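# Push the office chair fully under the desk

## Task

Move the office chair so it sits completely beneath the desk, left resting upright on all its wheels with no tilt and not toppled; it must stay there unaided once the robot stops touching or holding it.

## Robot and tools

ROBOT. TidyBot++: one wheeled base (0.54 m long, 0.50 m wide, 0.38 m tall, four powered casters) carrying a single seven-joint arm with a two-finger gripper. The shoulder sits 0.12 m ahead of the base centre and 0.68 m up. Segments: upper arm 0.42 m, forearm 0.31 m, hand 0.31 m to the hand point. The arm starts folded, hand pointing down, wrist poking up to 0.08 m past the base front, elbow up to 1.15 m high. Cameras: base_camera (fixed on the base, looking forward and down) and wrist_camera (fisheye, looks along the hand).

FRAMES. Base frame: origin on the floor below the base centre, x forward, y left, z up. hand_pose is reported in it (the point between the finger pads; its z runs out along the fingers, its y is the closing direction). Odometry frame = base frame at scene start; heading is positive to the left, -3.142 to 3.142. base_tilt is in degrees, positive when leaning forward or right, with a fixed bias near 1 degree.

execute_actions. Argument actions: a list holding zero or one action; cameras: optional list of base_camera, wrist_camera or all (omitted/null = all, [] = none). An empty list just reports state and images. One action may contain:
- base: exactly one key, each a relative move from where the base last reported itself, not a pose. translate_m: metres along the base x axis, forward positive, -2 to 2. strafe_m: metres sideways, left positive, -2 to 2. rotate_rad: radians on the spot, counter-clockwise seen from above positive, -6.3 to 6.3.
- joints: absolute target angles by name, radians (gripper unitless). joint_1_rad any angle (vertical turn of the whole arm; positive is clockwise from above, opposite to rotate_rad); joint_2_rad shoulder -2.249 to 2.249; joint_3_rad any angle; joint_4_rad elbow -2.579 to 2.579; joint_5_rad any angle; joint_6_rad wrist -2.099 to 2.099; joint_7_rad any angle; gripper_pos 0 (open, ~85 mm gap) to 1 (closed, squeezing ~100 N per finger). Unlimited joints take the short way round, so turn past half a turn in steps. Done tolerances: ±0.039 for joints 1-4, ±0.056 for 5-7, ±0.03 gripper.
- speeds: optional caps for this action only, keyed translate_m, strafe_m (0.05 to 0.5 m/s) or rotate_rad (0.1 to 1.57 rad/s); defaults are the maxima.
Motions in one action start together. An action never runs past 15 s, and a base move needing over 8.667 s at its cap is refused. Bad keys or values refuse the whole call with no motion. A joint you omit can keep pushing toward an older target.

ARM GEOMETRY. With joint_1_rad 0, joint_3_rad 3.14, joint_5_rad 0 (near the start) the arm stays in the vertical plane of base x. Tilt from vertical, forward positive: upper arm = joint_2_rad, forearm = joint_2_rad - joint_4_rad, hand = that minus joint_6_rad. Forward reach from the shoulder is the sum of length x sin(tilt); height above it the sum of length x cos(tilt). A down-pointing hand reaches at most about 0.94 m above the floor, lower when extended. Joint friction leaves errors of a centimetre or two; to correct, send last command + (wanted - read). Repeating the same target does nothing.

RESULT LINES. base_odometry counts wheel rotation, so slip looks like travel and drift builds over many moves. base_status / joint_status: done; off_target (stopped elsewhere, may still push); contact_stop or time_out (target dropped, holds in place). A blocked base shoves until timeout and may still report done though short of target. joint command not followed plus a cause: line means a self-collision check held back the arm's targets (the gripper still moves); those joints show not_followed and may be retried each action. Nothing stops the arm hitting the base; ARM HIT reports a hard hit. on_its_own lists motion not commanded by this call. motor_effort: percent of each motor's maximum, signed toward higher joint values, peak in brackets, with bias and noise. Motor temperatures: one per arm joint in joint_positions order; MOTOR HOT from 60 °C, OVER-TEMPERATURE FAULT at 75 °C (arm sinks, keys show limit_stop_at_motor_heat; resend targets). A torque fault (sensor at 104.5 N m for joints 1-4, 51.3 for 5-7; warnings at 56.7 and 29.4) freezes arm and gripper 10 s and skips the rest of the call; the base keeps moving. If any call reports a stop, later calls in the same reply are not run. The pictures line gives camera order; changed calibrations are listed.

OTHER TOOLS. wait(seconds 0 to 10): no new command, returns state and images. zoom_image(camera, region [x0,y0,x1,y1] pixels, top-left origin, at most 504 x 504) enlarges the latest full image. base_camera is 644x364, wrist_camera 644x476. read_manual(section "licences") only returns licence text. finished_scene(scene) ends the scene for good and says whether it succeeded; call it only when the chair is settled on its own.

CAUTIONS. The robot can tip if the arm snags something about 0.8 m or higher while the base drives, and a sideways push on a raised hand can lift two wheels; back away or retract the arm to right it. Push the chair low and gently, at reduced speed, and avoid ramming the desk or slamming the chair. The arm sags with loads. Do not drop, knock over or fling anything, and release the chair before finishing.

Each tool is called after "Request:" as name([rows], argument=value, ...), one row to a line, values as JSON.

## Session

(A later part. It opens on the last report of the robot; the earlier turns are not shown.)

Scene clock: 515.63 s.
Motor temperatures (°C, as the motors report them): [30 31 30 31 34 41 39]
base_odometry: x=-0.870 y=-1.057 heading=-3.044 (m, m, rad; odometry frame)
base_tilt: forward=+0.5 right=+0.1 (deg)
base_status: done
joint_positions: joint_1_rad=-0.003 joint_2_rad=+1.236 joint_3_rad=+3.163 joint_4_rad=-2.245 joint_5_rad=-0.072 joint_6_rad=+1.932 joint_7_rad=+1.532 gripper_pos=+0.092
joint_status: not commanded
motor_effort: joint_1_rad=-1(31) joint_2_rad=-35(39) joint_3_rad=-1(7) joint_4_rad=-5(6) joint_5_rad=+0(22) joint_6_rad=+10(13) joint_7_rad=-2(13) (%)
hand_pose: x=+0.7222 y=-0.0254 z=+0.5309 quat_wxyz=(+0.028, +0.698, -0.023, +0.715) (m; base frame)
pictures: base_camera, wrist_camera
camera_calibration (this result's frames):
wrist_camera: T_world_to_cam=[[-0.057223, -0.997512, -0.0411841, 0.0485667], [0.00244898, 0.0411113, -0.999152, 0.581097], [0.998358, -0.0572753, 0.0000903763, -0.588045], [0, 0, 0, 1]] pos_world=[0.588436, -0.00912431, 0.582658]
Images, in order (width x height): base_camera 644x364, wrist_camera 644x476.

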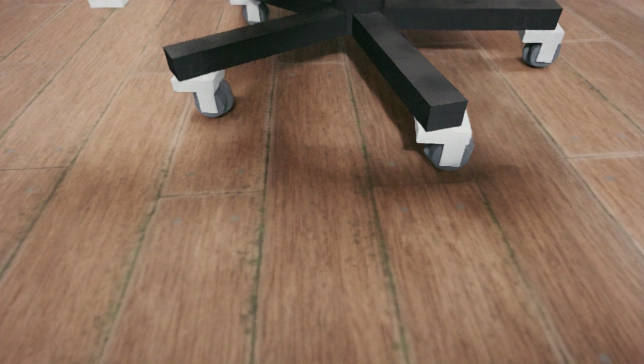

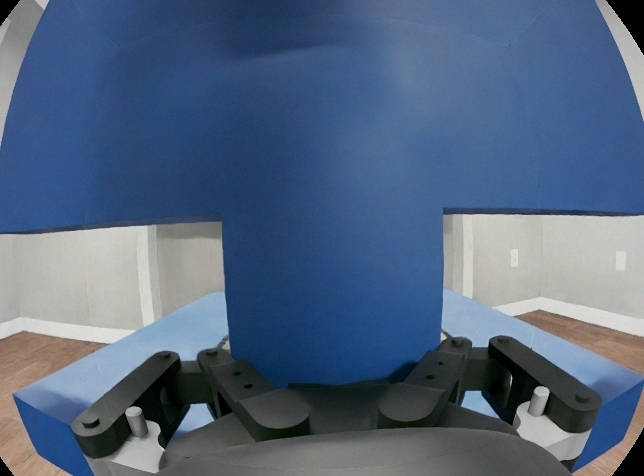

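Request:
zoom_image(camera="wrist_camera", region=[0, 200, 240, 360])

Request:
zoom_image(camera="wrist_camera", region=[420, 200, 644, 360])

Region (0, 200, 240, 360) of wrist_camera's 644x476 image, scaled by 2.100.

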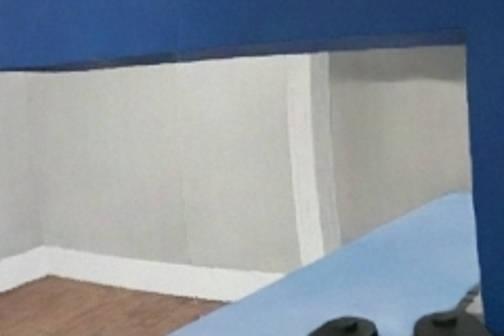

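Region (420, 200, 644, 360) of wrist_camera's 644x476 image, scaled by 2.250; it fills the top 360 rows of this view, and the rest is white.

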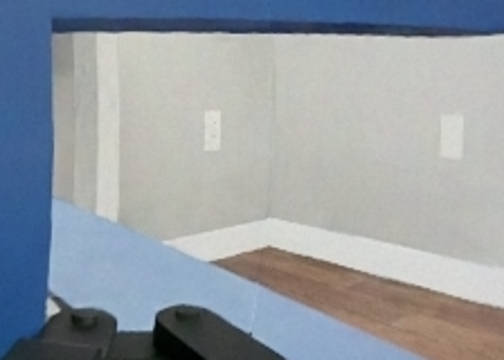

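Request:
execute_actions([
  {"base": {"translate_m": 0.15}, "speeds": {"translate_m": 0.1}},
])

Scene clock: 625.73 s.
Motor temperatures (°C, as the motors report them): [30 32 30 31 34 41 39]
base_odometry: x=-1.020 y=-1.072 heading=-3.042 (m, m, rad; odometry frame)
base_tilt: forward=+0.5 right=+0.1 (deg)
base_status: done
joint_positions: joint_1_rad=-0.036 joint_2_rad=+1.238 joint_3_rad=+3.155 joint_4_rad=-2.272 joint_5_rad=-0.036 joint_6_rad=+1.954 joint_7_rad=+1.550 gripper_pos=+0.092
joint_status: not commanded
motor_effort: joint_1_rad=+8(8) joint_2_rad=-37(39) joint_3_rad=+2(2) joint_4_rad=+2(8) joint_5_rad=-7(6) joint_6_rad=+9(11) joint_7_rad=-6(5) (%)
hand_pose: x=+0.7147 y=+0.0079 z=+0.5307 quat_wxyz=(+0.002, +0.702, +0.001, +0.713) (m; base frame)
pictures: base_camera, wrist_camera
camera_calibration (this result's frames):
wrist_camera: T_world_to_cam=[[0.0124013, -0.999015, -0.0426072, 0.0323474], [-0.00881468, 0.0424996, -0.999058, 0.587626], [0.999884, 0.0127652, -0.00827895, -0.57583], [0, 0, 0, 1]] pos_world=[0.580542, 0.0146923, 0.583683]
Images, in order (width x height): base_camera 644x364, wrist_camera 644x476.

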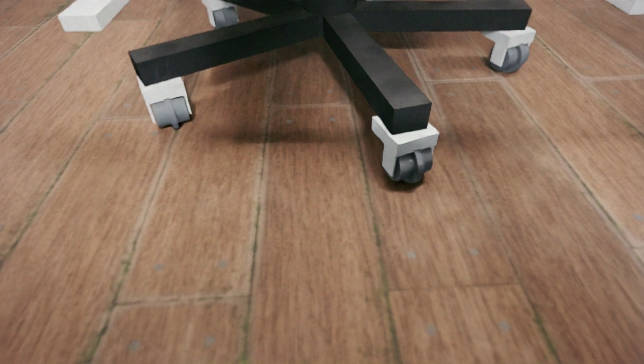

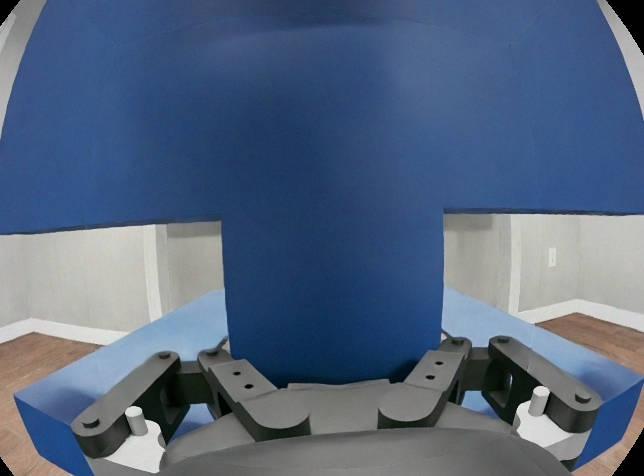

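Request:
execute_actions([
  {"base": {"translate_m": 0.2}, "speeds": {"translate_m": 0.1}},
])

Scene clock: 641.13 s.
Motor temperatures (°C, as the motors report them): [30 32 30 31 34 41 39]
base_odometry: x=-1.219 y=-1.092 heading=-3.041 (m, m, rad; odometry frame)
base_tilt: forward=+0.5 right=+0.0 (deg)
base_status: done
joint_positions: joint_1_rad=-0.066 joint_2_rad=+1.238 joint_3_rad=+3.147 joint_4_rad=-2.272 joint_5_rad=-0.003 joint_6_rad=+1.955 joint_7_rad=+1.568 gripper_pos=+0.092
joint_status: not commanded
motor_effort: joint_1_rad=+13(15) joint_2_rad=-37(41) joint_3_rad=+3(4) joint_4_rad=+1(8) joint_5_rad=-10(11) joint_6_rad=+11(12) joint_7_rad=-8(8) (%)
hand_pose: x=+0.7135 y=+0.0384 z=+0.5308 quat_wxyz=(-0.021, +0.701, +0.023, +0.712) (m; base frame)
pictures: base_camera, wrist_camera
camera_calibration (this result's frames):
wrist_camera: T_world_to_cam=[[0.076115, -0.996131, -0.0439267, 0.0179517], [-0.0115044, 0.0431742, -0.999001, 0.58825], [0.997033, 0.0765443, -0.0081737, -0.575484], [0, 0, 0, 1]] pos_world=[0.579177, 0.036535, 0.583747]
Images, in order (width x height): base_camera 644x364, wrist_camera 644x476.

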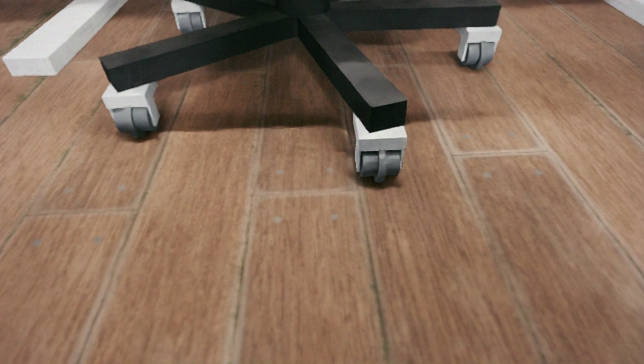

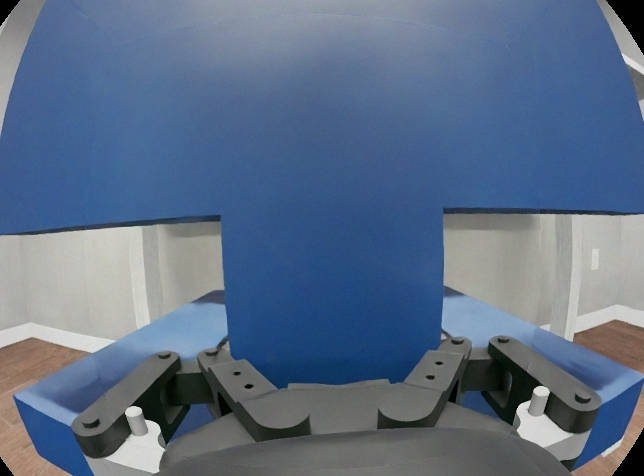

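Request:
execute_actions([
  {"base": {"strafe_m": -0.09}, "speeds": {"strafe_m": 0.06}},
])

Scene clock: 660.43 s.
Motor temperatures (°C, as the motors report them): [30 32 30 31 34 41 39]
base_odometry: x=-1.228 y=-1.002 heading=-3.041 (m, m, rad; odometry frame)
base_tilt: forward=+0.5 right=+0.1 (deg)
base_status: done
joint_positions: joint_1_rad=-0.073 joint_2_rad=+1.237 joint_3_rad=+3.143 joint_4_rad=-2.264 joint_5_rad=+0.024 joint_6_rad=+1.948 joint_7_rad=+1.581 gripper_pos=+0.092
joint_status: not commanded
motor_effort: joint_1_rad=+11(19) joint_2_rad=-38(40) joint_3_rad=+1(4) joint_4_rad=-2(3) joint_5_rad=-9(15) joint_6_rad=+13(14) joint_7_rad=-9(10) (%)
hand_pose: x=+0.7150 y=+0.0512 z=+0.5309 quat_wxyz=(-0.033, +0.700, +0.034, +0.713) (m; base frame)
pictures: base_camera, wrist_camera
camera_calibration (this result's frames):
wrist_camera: T_world_to_cam=[[0.107974, -0.993167, -0.0442924, 0.00787941], [-0.0103598, 0.0434264, -0.999003, 0.587008], [0.9941, 0.108325, -0.00560007, -0.578928], [0, 0, 0, 1]] pos_world=[0.580743, 0.0450464, 0.58353]
Images, in order (width x height): base_camera 644x364, wrist_camera 644x476.

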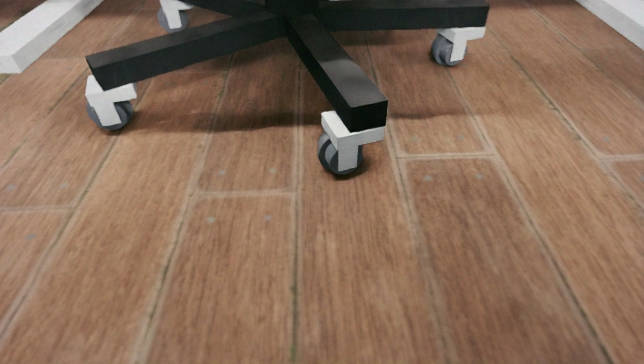

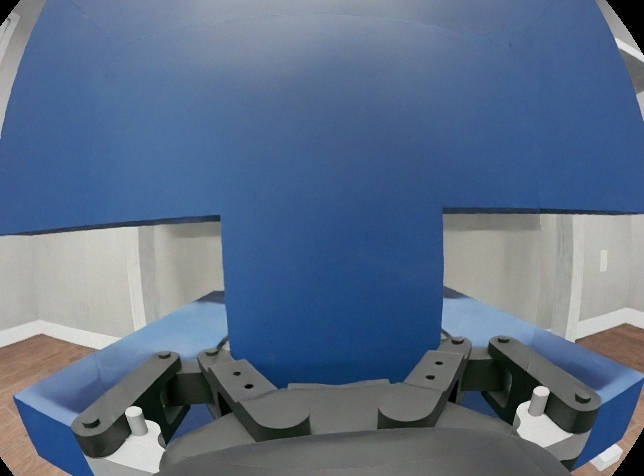

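Request:
execute_actions([
  {"joints": {"joint_1_rad": 0.05}},
])

Scene clock: 669.77 s.
Motor temperatures (°C, as the motors report them): [31 32 30 31 34 41 39]
base_odometry: x=-1.228 y=-1.002 heading=-3.041 (m, m, rad; odometry frame)
base_tilt: forward=+0.5 right=+0.1 (deg)
base_status: not commanded
joint_positions: joint_1_rad=-0.025 joint_2_rad=+1.237 joint_3_rad=+3.140 joint_4_rad=-2.261 joint_5_rad=+0.024 joint_6_rad=+1.946 joint_7_rad=+1.583 gripper_pos=+0.092
joint_status: joint_1_rad off_target (ended at -0.025, target +0.050)
motor_effort: joint_1_rad=+11(17) joint_2_rad=-38(38) joint_3_rad=+0(3) joint_4_rad=-4(3) joint_5_rad=-8(14) joint_6_rad=+13(13) joint_7_rad=-9(11) (%)
hand_pose: x=+0.7177 y=+0.0237 z=+0.5310 quat_wxyz=(-0.016, +0.700, +0.017, +0.714) (m; base frame)
pictures: base_camera, wrist_camera
camera_calibration (this result's frames):
wrist_camera: T_world_to_cam=[[0.0614404, -0.997113, -0.044627, 0.0139466], [-0.00717482, 0.0442691, -0.998994, 0.585964], [0.998085, 0.0616988, -0.00443419, -0.580963], [0, 0, 0, 1]] pos_world=[0.583198, 0.0238109, 0.583421]
Images, in order (width x height): base_camera 644x364, wrist_camera 644x476.

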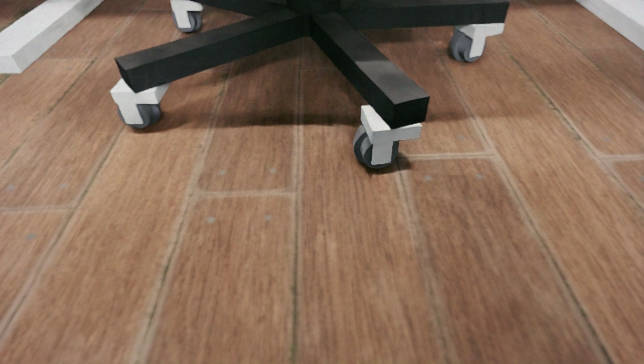

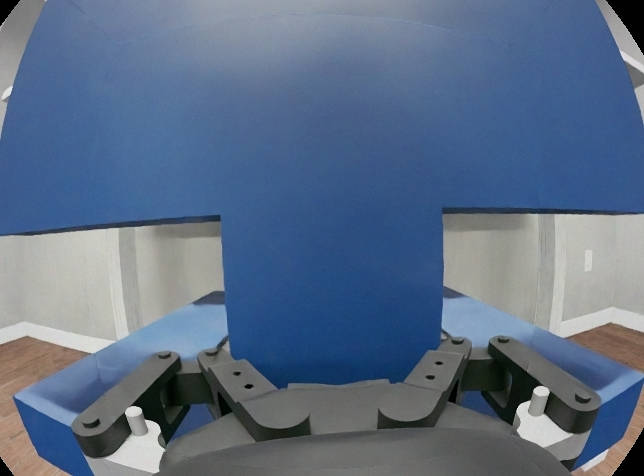

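Request:
zoom_image(camera="wrist_camera", region=[524, 20, 644, 140])

Request:
zoom_image(camera="wrist_camera", region=[0, 40, 120, 160])

Region (524, 20, 644, 140) of wrist_camera's 644x476 image, scaled by 4.200.

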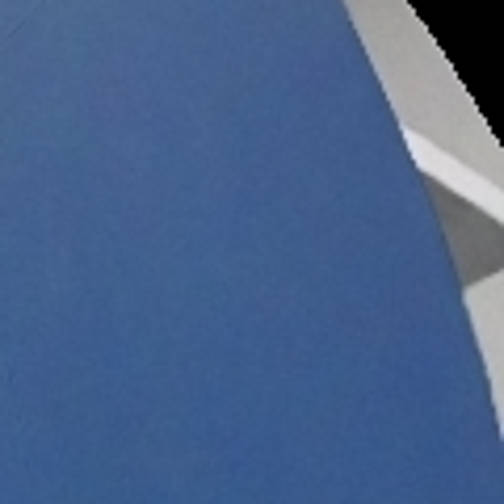

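Region (0, 40, 120, 160) of wrist_camera's 644x476 image, scaled by 4.200.

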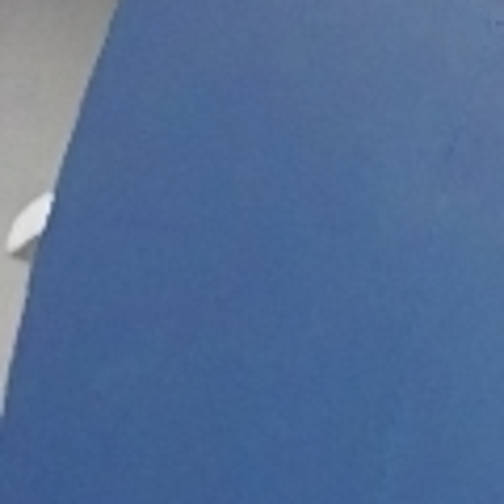

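Request:
execute_actions([
  {"base": {"translate_m": 0.1}, "speeds": {"translate_m": 0.06}},
])

Scene clock: 688.00 s.
Motor temperatures (°C, as the motors report them): [31 32 30 31 34 41 39]
base_odometry: x=-1.328 y=-1.012 heading=-3.041 (m, m, rad; odometry frame)
base_tilt: forward=+0.5 right=+0.0 (deg)
base_status: done
joint_positions: joint_1_rad=+0.069 joint_2_rad=+1.233 joint_3_rad=+3.142 joint_4_rad=-2.278 joint_5_rad=-0.023 joint_6_rad=+1.949 joint_7_rad=+1.568 gripper_pos=+0.092
joint_status: not commanded
on_its_own: joint_1_rad moved +0.093 to your old target +0.050
motor_effort: joint_1_rad=-7(10) joint_2_rad=-36(41) joint_3_rad=-1(1) joint_4_rad=+2(6) joint_5_rad=+3(8) joint_6_rad=+8(14) joint_7_rad=+3(9) (%)
hand_pose: x=+0.7119 y=-0.0461 z=+0.5305 quat_wxyz=(+0.034, +0.704, -0.030, +0.709) (m; base frame)
pictures: base_camera, wrist_camera
camera_calibration (this result's frames):
wrist_camera: T_world_to_cam=[[-0.0760158, -0.996262, -0.0410424, 0.0407142], [-0.0123262, 0.0420973, -0.999037, 0.592164], [0.99703, -0.0754368, -0.0154802, -0.570641], [0, 0, 0, 1]] pos_world=[0.579341, -0.0274138, 0.584432]
Images, in order (width x height): base_camera 644x364, wrist_camera 644x476.

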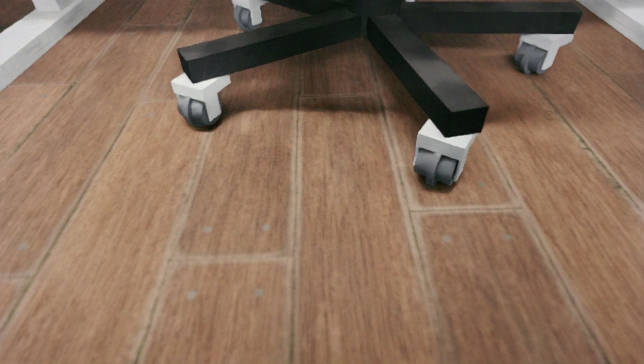

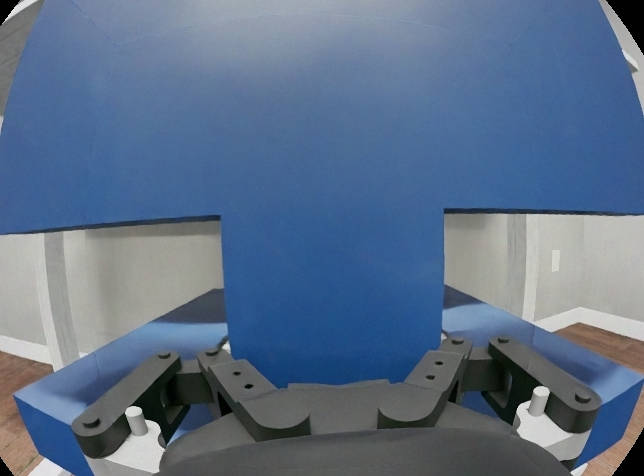

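Request:
execute_actions([
  {"joints": {"joint_1_rad": -0.06}},
])

Scene clock: 698.60 s.
Motor temperatures (°C, as the motors report them): [31 32 30 31 34 41 39]
base_odometry: x=-1.328 y=-1.012 heading=-3.042 (m, m, rad; odometry frame)
base_tilt: forward=+0.5 right=+0.1 (deg)
base_status: not commanded
joint_positions: joint_1_rad=+0.033 joint_2_rad=+1.234 joint_3_rad=+3.154 joint_4_rad=-2.277 joint_5_rad=-0.069 joint_6_rad=+1.949 joint_7_rad=+1.541 gripper_pos=+0.092
joint_status: joint_1_rad off_target (ended at +0.033, target -0.060)
motor_effort: joint_1_rad=-17(17) joint_2_rad=-38(38) joint_3_rad=-3(3) joint_4_rad=+1(2) joint_5_rad=+10(10) joint_6_rad=+11(10) joint_7_rad=+7(7) (%)
hand_pose: x=+0.7122 y=-0.0425 z=+0.5307 quat_wxyz=(+0.038, +0.703, -0.033, +0.710) (m; base frame)
pictures: base_camera, wrist_camera
camera_calibration (this result's frames):
wrist_camera: T_world_to_cam=[[-0.0874865, -0.995353, -0.0402249, 0.0521133], [-0.010099, 0.0412638, -0.999097, 0.590605], [0.996115, -0.0870012, -0.0136621, -0.571433], [0, 0, 0, 1]] pos_world=[0.579736, -0.0222148, 0.584361]
Images, in order (width x height): base_camera 644x364, wrist_camera 644x476.

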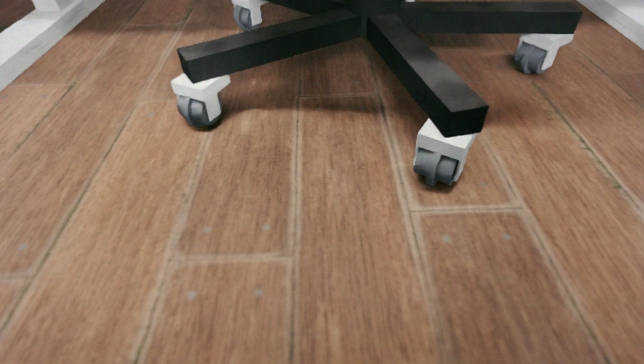

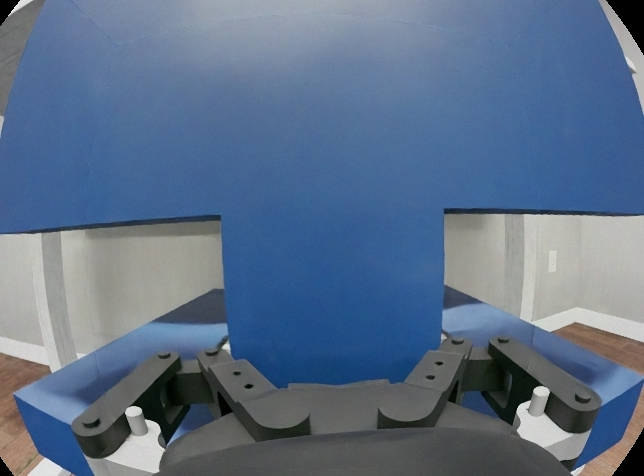

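Request:
execute_actions([
  {"base": {"strafe_m": -0.1}, "joints": {"joint_1_rad": 0.0}, "speeds": {"strafe_m": 0.06}},
])

Scene clock: 760.43 s.
Motor temperatures (°C, as the motors report them): [31 32 30 31 34 41 39]
base_odometry: x=-1.338 y=-0.913 heading=-3.041 (m, m, rad; odometry frame)
base_tilt: forward=+0.5 right=+0.1 (deg)
base_status: done
joint_positions: joint_1_rad=-0.049 joint_2_rad=+1.233 joint_3_rad=+3.150 joint_4_rad=-2.278 joint_5_rad=-0.018 joint_6_rad=+1.949 joint_7_rad=+1.558 gripper_pos=+0.092
joint_status: joint_1_rad off_target (ended at -0.049, target +0.000)
motor_effort: joint_1_rad=+9(16) joint_2_rad=-35(38) joint_3_rad=+2(2) joint_4_rad=+1(5) joint_5_rad=-7(10) joint_6_rad=+8(11) joint_7_rad=-6(7) (%)
hand_pose: x=+0.7133 y=+0.0225 z=+0.5305 quat_wxyz=(-0.010, +0.704, +0.011, +0.710) (m; base frame)
pictures: base_camera, wrist_camera
camera_calibration (this result's frames):
wrist_camera: T_world_to_cam=[[0.0432019, -0.998077, -0.0444547, 0.0259048], [-0.0175144, 0.0437328, -0.99889, 0.592795], [0.998913, 0.0439325, -0.0155914, -0.570764], [0, 0, 0, 1]] pos_world=[0.579407, 0.0250055, 0.584389]
Images, in order (width x height): base_camera 644x364, wrist_camera 644x476.

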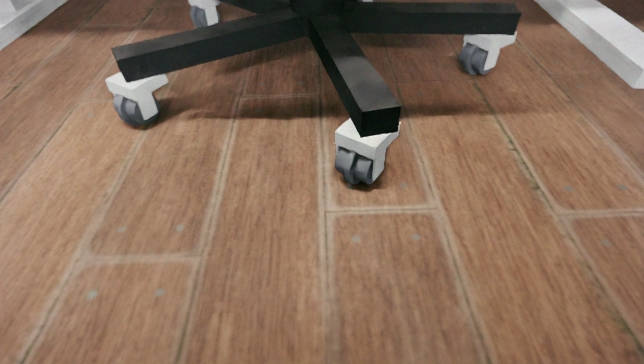

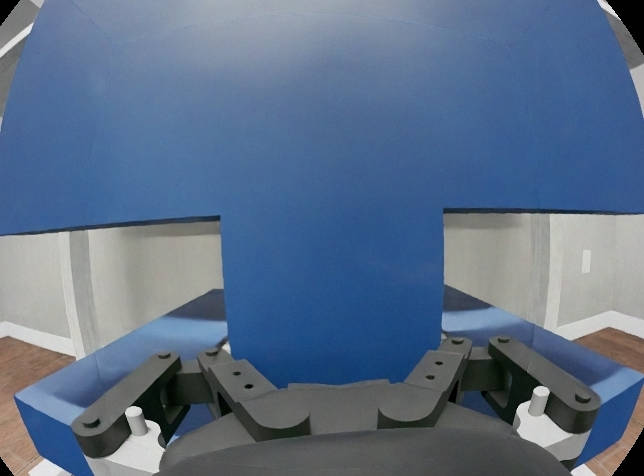

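Request:
execute_actions([
  {"base": {"translate_m": 0.04}, "speeds": {"translate_m": 0.05}},
])

Scene clock: 772.97 s.
Motor temperatures (°C, as the motors report them): [31 32 30 31 34 41 39]
base_odometry: x=-1.378 y=-0.916 heading=-3.042 (m, m, rad; odometry frame)
base_tilt: forward=+0.5 right=+0.1 (deg)
base_status: done
joint_positions: joint_1_rad=-0.007 joint_2_rad=+1.234 joint_3_rad=+3.151 joint_4_rad=-2.274 joint_5_rad=-0.018 joint_6_rad=+1.949 joint_7_rad=+1.558 gripper_pos=+0.092
joint_status: not commanded
on_its_own: joint_1_rad moved +0.043 to your old target +0.000
motor_effort: joint_1_rad=-2(9) joint_2_rad=-37(43) joint_3_rad=-3(3) joint_4_rad=+1(7) joint_5_rad=+1(8) joint_6_rad=+8(14) joint_7_rad=-5(7) (%)
hand_pose: x=+0.7147 y=-0.0030 z=+0.5306 quat_wxyz=(+0.006, +0.703, -0.004, +0.711) (m; base frame)
pictures: base_camera, wrist_camera
camera_calibration (this result's frames):
wrist_camera: T_world_to_cam=[[0.000654506, -0.999026, -0.0441274, 0.0306592], [-0.0125404, 0.0441157, -0.998948, 0.590592], [0.999921, 0.00120719, -0.0124993, -0.573509], [0, 0, 0, 1]] pos_world=[0.58085, 0.00526726, 0.584155]
Images, in order (width x height): base_camera 644x364, wrist_camera 644x476.

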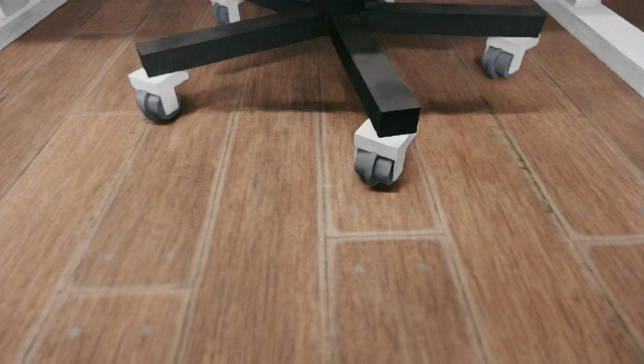

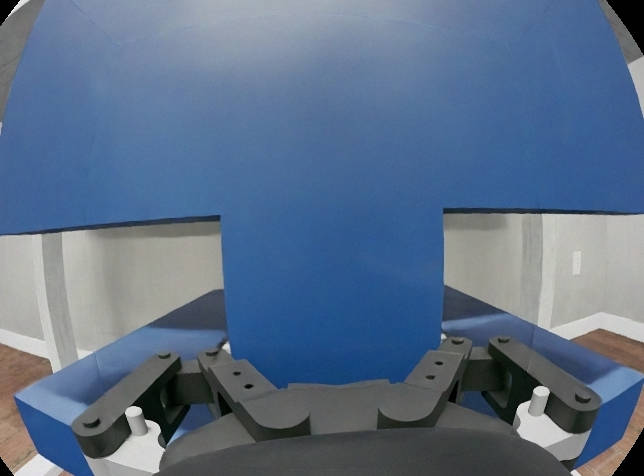

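Request:
execute_actions([
  {"base": {"translate_m": 0.025}, "joints": {"joint_1_rad": -0.06}, "speeds": {"translate_m": 0.05}},
])

Scene clock: 777.93 s.
Motor temperatures (°C, as the motors report them): [31 32 30 31 34 41 39]
base_odometry: x=-1.402 y=-0.919 heading=-3.042 (m, m, rad; odometry frame)
base_tilt: forward=+0.5 right=+0.1 (deg)
base_status: done
joint_positions: joint_1_rad=-0.013 joint_2_rad=+1.231 joint_3_rad=+3.153 joint_4_rad=-2.306 joint_5_rad=-0.029 joint_6_rad=+1.960 joint_7_rad=+1.555 gripper_pos=+0.092
joint_status: joint_1_rad off_target (ended at -0.013, target -0.060)
motor_effort: joint_1_rad=-9(13) joint_2_rad=-34(39) joint_3_rad=-3(5) joint_4_rad=+9(14) joint_5_rad=+1(5) joint_6_rad=+1(9) joint_7_rad=+5(5) (%)
hand_pose: x=+0.7058 y=-0.0034 z=+0.5297 quat_wxyz=(+0.008, +0.709, -0.004, +0.705) (m; base frame)
pictures: base_camera, wrist_camera
camera_calibration (this result's frames):
wrist_camera: T_world_to_cam=[[-0.00509231, -0.99914, -0.0411398, 0.032676], [-0.0300303, 0.0412746, -0.998696, 0.60179], [0.999536, -0.00385023, -0.0302147, -0.555018], [0, 0, 0, 1]] pos_world=[0.572998, 0.00567229, 0.58558]
Images, in order (width x height): base_camera 644x364, wrist_camera 644x476.

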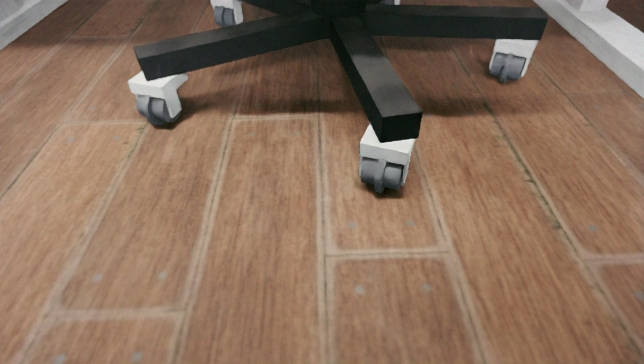

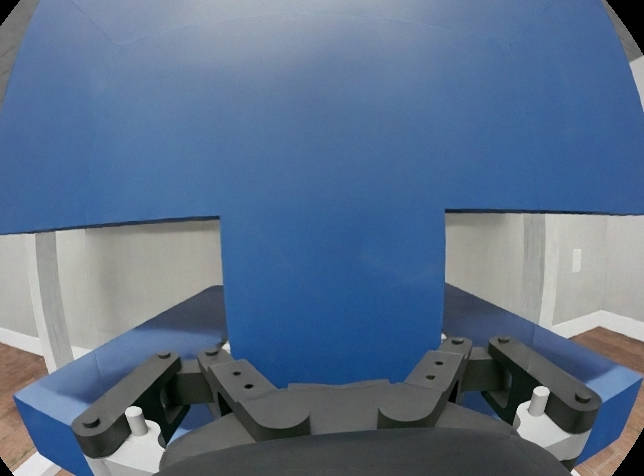

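Request:
execute_actions([
  {"base": {"translate_m": -0.008}, "joints": {"joint_1_rad": -0.013}, "speeds": {"translate_m": 0.05}},
], cameras=[])

Request:
execute_actions([
  {"joints": {"gripper_pos": 0.0}},
])

Scene clock: 789.13 s.
Motor temperatures (°C, as the motors report them): [31 32 30 31 34 41 39]
base_odometry: x=-1.394 y=-0.918 heading=-3.042 (m, m, rad; odometry frame)
base_tilt: forward=+0.5 right=+0.0 (deg)
base_status: done
joint_positions: joint_1_rad=-0.012 joint_2_rad=+1.237 joint_3_rad=+3.153 joint_4_rad=-2.278 joint_5_rad=-0.029 joint_6_rad=+1.957 joint_7_rad=+1.555 gripper_pos=+0.092
joint_status: all done
motor_effort: joint_1_rad=-3(9) joint_2_rad=-38(40) joint_3_rad=+0(2) joint_4_rad=+3(6) joint_5_rad=-1(2) joint_6_rad=+11(12) joint_7_rad=+1(5) (%)
hand_pose: x=+0.7131 y=-0.0036 z=+0.5307 quat_wxyz=(+0.008, +0.703, -0.005, +0.712) (m; base frame)
pictures: none
No camera images: the call's "cameras" was empty. Leave "cameras" out to get every camera's image.

Scene clock: 790.30 s.
Motor temperatures (°C, as the motors report them): [31 32 30 31 34 41 39]
base_odometry: x=-1.394 y=-0.918 heading=-3.042 (m, m, rad; odometry frame)
base_tilt: forward=+0.5 right=+0.1 (deg)
base_status: not commanded
joint_positions: joint_1_rad=-0.012 joint_2_rad=+1.232 joint_3_rad=+3.153 joint_4_rad=-2.266 joint_5_rad=-0.029 joint_6_rad=+1.957 joint_7_rad=+1.555 gripper_pos=+0.000
joint_status: all done
motor_effort: joint_1_rad=-2(3) joint_2_rad=-35(38) joint_3_rad=+1(0) joint_4_rad=-1(5) joint_5_rad=-1(1) joint_6_rad=+7(11) joint_7_rad=+1(1) (%)
hand_pose: x=+0.7173 y=-0.0036 z=+0.5362 quat_wxyz=(+0.008, +0.696, -0.005, +0.718) (m; base frame)
pictures: base_camera, wrist_camera
camera_calibration (this result's frames):
wrist_camera: T_world_to_cam=[[-0.00382968, -0.999108, -0.0420536, 0.0324332], [0.00647401, 0.0420282, -0.999095, 0.582631], [0.999972, -0.00409848, 0.00630728, -0.586229], [0, 0, 0, 1]] pos_world=[0.582564, 0.00551465, 0.587166]
Images, in order (width x height): base_camera 644x364, wrist_camera 644x476.

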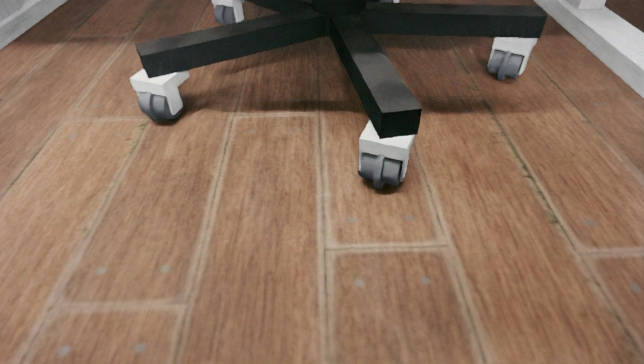

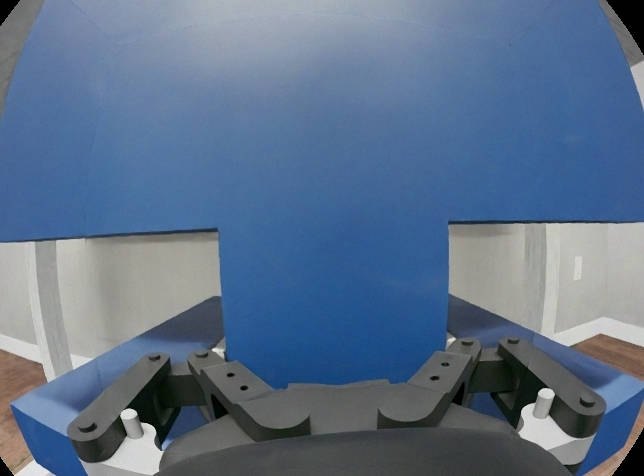

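Request:
execute_actions([
  {"base": {"translate_m": -0.07}, "speeds": {"translate_m": 0.05}},
], cameras=["base_camera"])

Request:
execute_actions([
  {"base": {"translate_m": -0.6}},
])

Scene clock: 797.50 s.
Motor temperatures (°C, as the motors report them): [31 32 30 31 34 41 39]
base_odometry: x=-1.325 y=-0.911 heading=-3.042 (m, m, rad; odometry frame)
base_tilt: forward=+0.5 right=+0.1 (deg)
base_status: done
joint_positions: joint_1_rad=-0.012 joint_2_rad=+1.232 joint_3_rad=+3.153 joint_4_rad=-2.265 joint_5_rad=-0.029 joint_6_rad=+1.957 joint_7_rad=+1.555 gripper_pos=+0.000
joint_status: not commanded
motor_effort: joint_1_rad=-1(2) joint_2_rad=-35(37) joint_3_rad=+0(0) joint_4_rad=-1(2) joint_5_rad=-1(1) joint_6_rad=+7(8) joint_7_rad=+0(1) (%)
hand_pose: x=+0.7174 y=-0.0036 z=+0.5363 quat_wxyz=(+0.008, +0.696, -0.005, +0.718) (m; base frame)
pictures: base_camera
Images, in order (width x height): base_camera 644x364.

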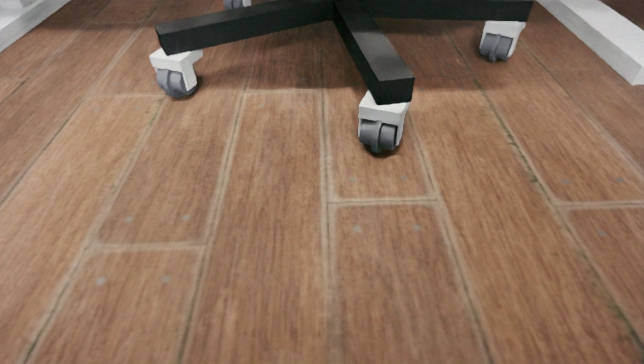

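Scene clock: 800.03 s.
Motor temperatures (°C, as the motors report them): [31 32 30 31 34 41 39]
base_odometry: x=-0.728 y=-0.851 heading=-3.042 (m, m, rad; odometry frame)
base_tilt: forward=+0.5 right=+0.1 (deg)
base_status: done
joint_positions: joint_1_rad=-0.012 joint_2_rad=+1.232 joint_3_rad=+3.153 joint_4_rad=-2.264 joint_5_rad=-0.029 joint_6_rad=+1.957 joint_7_rad=+1.555 gripper_pos=+0.000
joint_status: not commanded
motor_effort: joint_1_rad=-1(1) joint_2_rad=-35(36) joint_3_rad=+0(0) joint_4_rad=-1(1) joint_5_rad=-1(1) joint_6_rad=+7(7) joint_7_rad=+0(1) (%)
hand_pose: x=+0.7178 y=-0.0036 z=+0.5366 quat_wxyz=(+0.008, +0.696, -0.005, +0.718) (m; base frame)
pictures: base_camera, wrist_camera
camera_calibration (this result's frames):
wrist_camera: T_world_to_cam=[[-0.0037318, -0.999107, -0.0420767, 0.032403], [0.00836123, 0.0420443, -0.999081, 0.581685], [0.999958, -0.00408018, 0.00819686, -0.58776], [0, 0, 0, 1]] pos_world=[0.582993, 0.00551936, 0.587332]
Images, in order (width x height): base_camera 644x364, wrist_camera 644x476.

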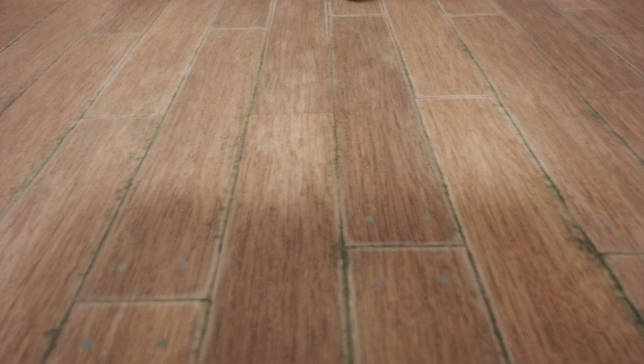

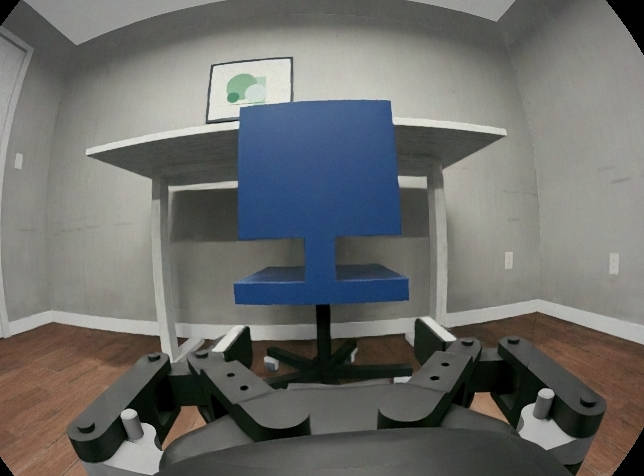

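Request:
execute_actions([
  {"base": {"strafe_m": 0.75}, "joints": {"joint_1_rad": 0.7, "joint_2_rad": 0.6, "joint_4_rad": -1.6, "joint_6_rad": 0.5}},
], cameras=["wrist_camera"])

Scene clock: 811.27 s.
Motor temperatures (°C, as the motors report them): [31 32 30 31 34 41 39]
base_odometry: x=-0.653 y=-1.597 heading=-3.042 (m, m, rad; odometry frame)
base_tilt: forward=+0.5 right=+0.1 (deg)
base_status: done
joint_positions: joint_1_rad=+0.693 joint_2_rad=+0.593 joint_3_rad=+3.152 joint_4_rad=-1.608 joint_5_rad=-0.029 joint_6_rad=+0.537 joint_7_rad=+1.555 gripper_pos=+0.000
joint_status: all done
motor_effort: joint_1_rad=-2(4) joint_2_rad=-40(41) joint_3_rad=+0(1) joint_4_rad=+19(21) joint_5_rad=+0(0) joint_6_rad=+7(8) joint_7_rad=+1(1) (%)
hand_pose: x=+0.7279 y=-0.5176 z=+0.8166 quat_wxyz=(+0.226, +0.688, -0.271, +0.635) (m; base frame)
pictures: wrist_camera
camera_calibration (this result's frames):
wrist_camera: T_world_to_cam=[[-0.650531, -0.75508, -0.0816308, 0.160079], [-0.0351522, 0.137303, -0.989905, 0.956383], [0.758665, -0.641095, -0.115862, -0.655034], [0, 0, 0, 1]] pos_world=[0.634707, -0.43038, 0.883902]
Images, in order (width x height): wrist_camera 644x476.

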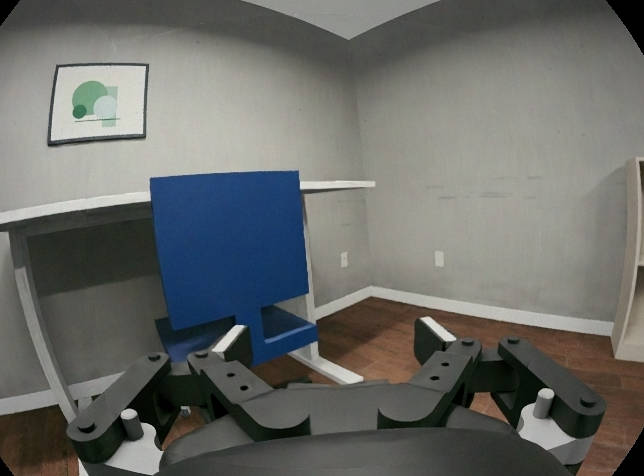

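Request:
execute_actions([
  {"base": {"translate_m": 0.6}, "joints": {"joint_1_rad": 1.15, "joint_2_rad": 0.1, "joint_4_rad": -1.7, "joint_6_rad": 0.0}},
], cameras=["wrist_camera"])

Scene clock: 828.60 s.
Motor temperatures (°C, as the motors report them): [31 32 30 31 34 41 39]
base_odometry: x=-1.250 y=-1.657 heading=-3.041 (m, m, rad; odometry frame)
base_tilt: forward=+0.5 right=+0.1 (deg)
base_status: done
joint_positions: joint_1_rad=+1.139 joint_2_rad=+0.101 joint_3_rad=+3.152 joint_4_rad=-1.689 joint_5_rad=-0.029 joint_6_rad=+0.037 joint_7_rad=+1.555 gripper_pos=+0.000
joint_status: all done
motor_effort: joint_1_rad=-1(5) joint_2_rad=-26(41) joint_3_rad=+1(3) joint_4_rad=+23(23) joint_5_rad=+0(0) joint_6_rad=+8(9) joint_7_rad=+0(0) (%)
hand_pose: x=+0.3887 y=-0.5976 z=+0.9756 quat_wxyz=(+0.336, +0.636, -0.432, +0.544) (m; base frame)
pictures: wrist_camera
camera_calibration (this result's frames):
wrist_camera: T_world_to_cam=[[-0.910392, -0.403482, -0.0915882, 0.212805], [-0.000967472, 0.223439, -0.974718, 1.13626], [0.413745, -0.887287, -0.203807, -0.357788], [0, 0, 0, 1]] pos_world=[0.342869, -0.485481, 1.0541]
Images, in order (width x height): wrist_camera 644x476.

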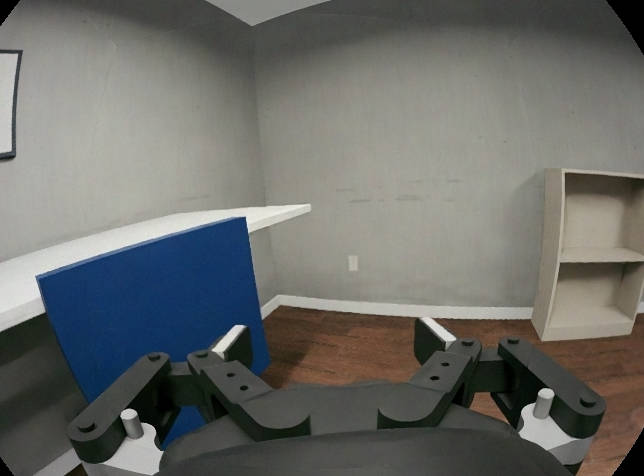

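Request:
zoom_image(camera="wrist_camera", region=[0, 200, 160, 360])

Region (0, 200, 160, 360) of wrist_camera's 644x476 image, scaled by 3.150.

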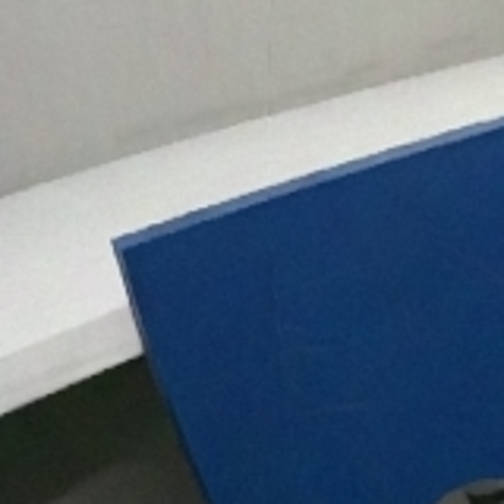

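Request:
finished_scene(scene=1)

The scene is finished: the task was done.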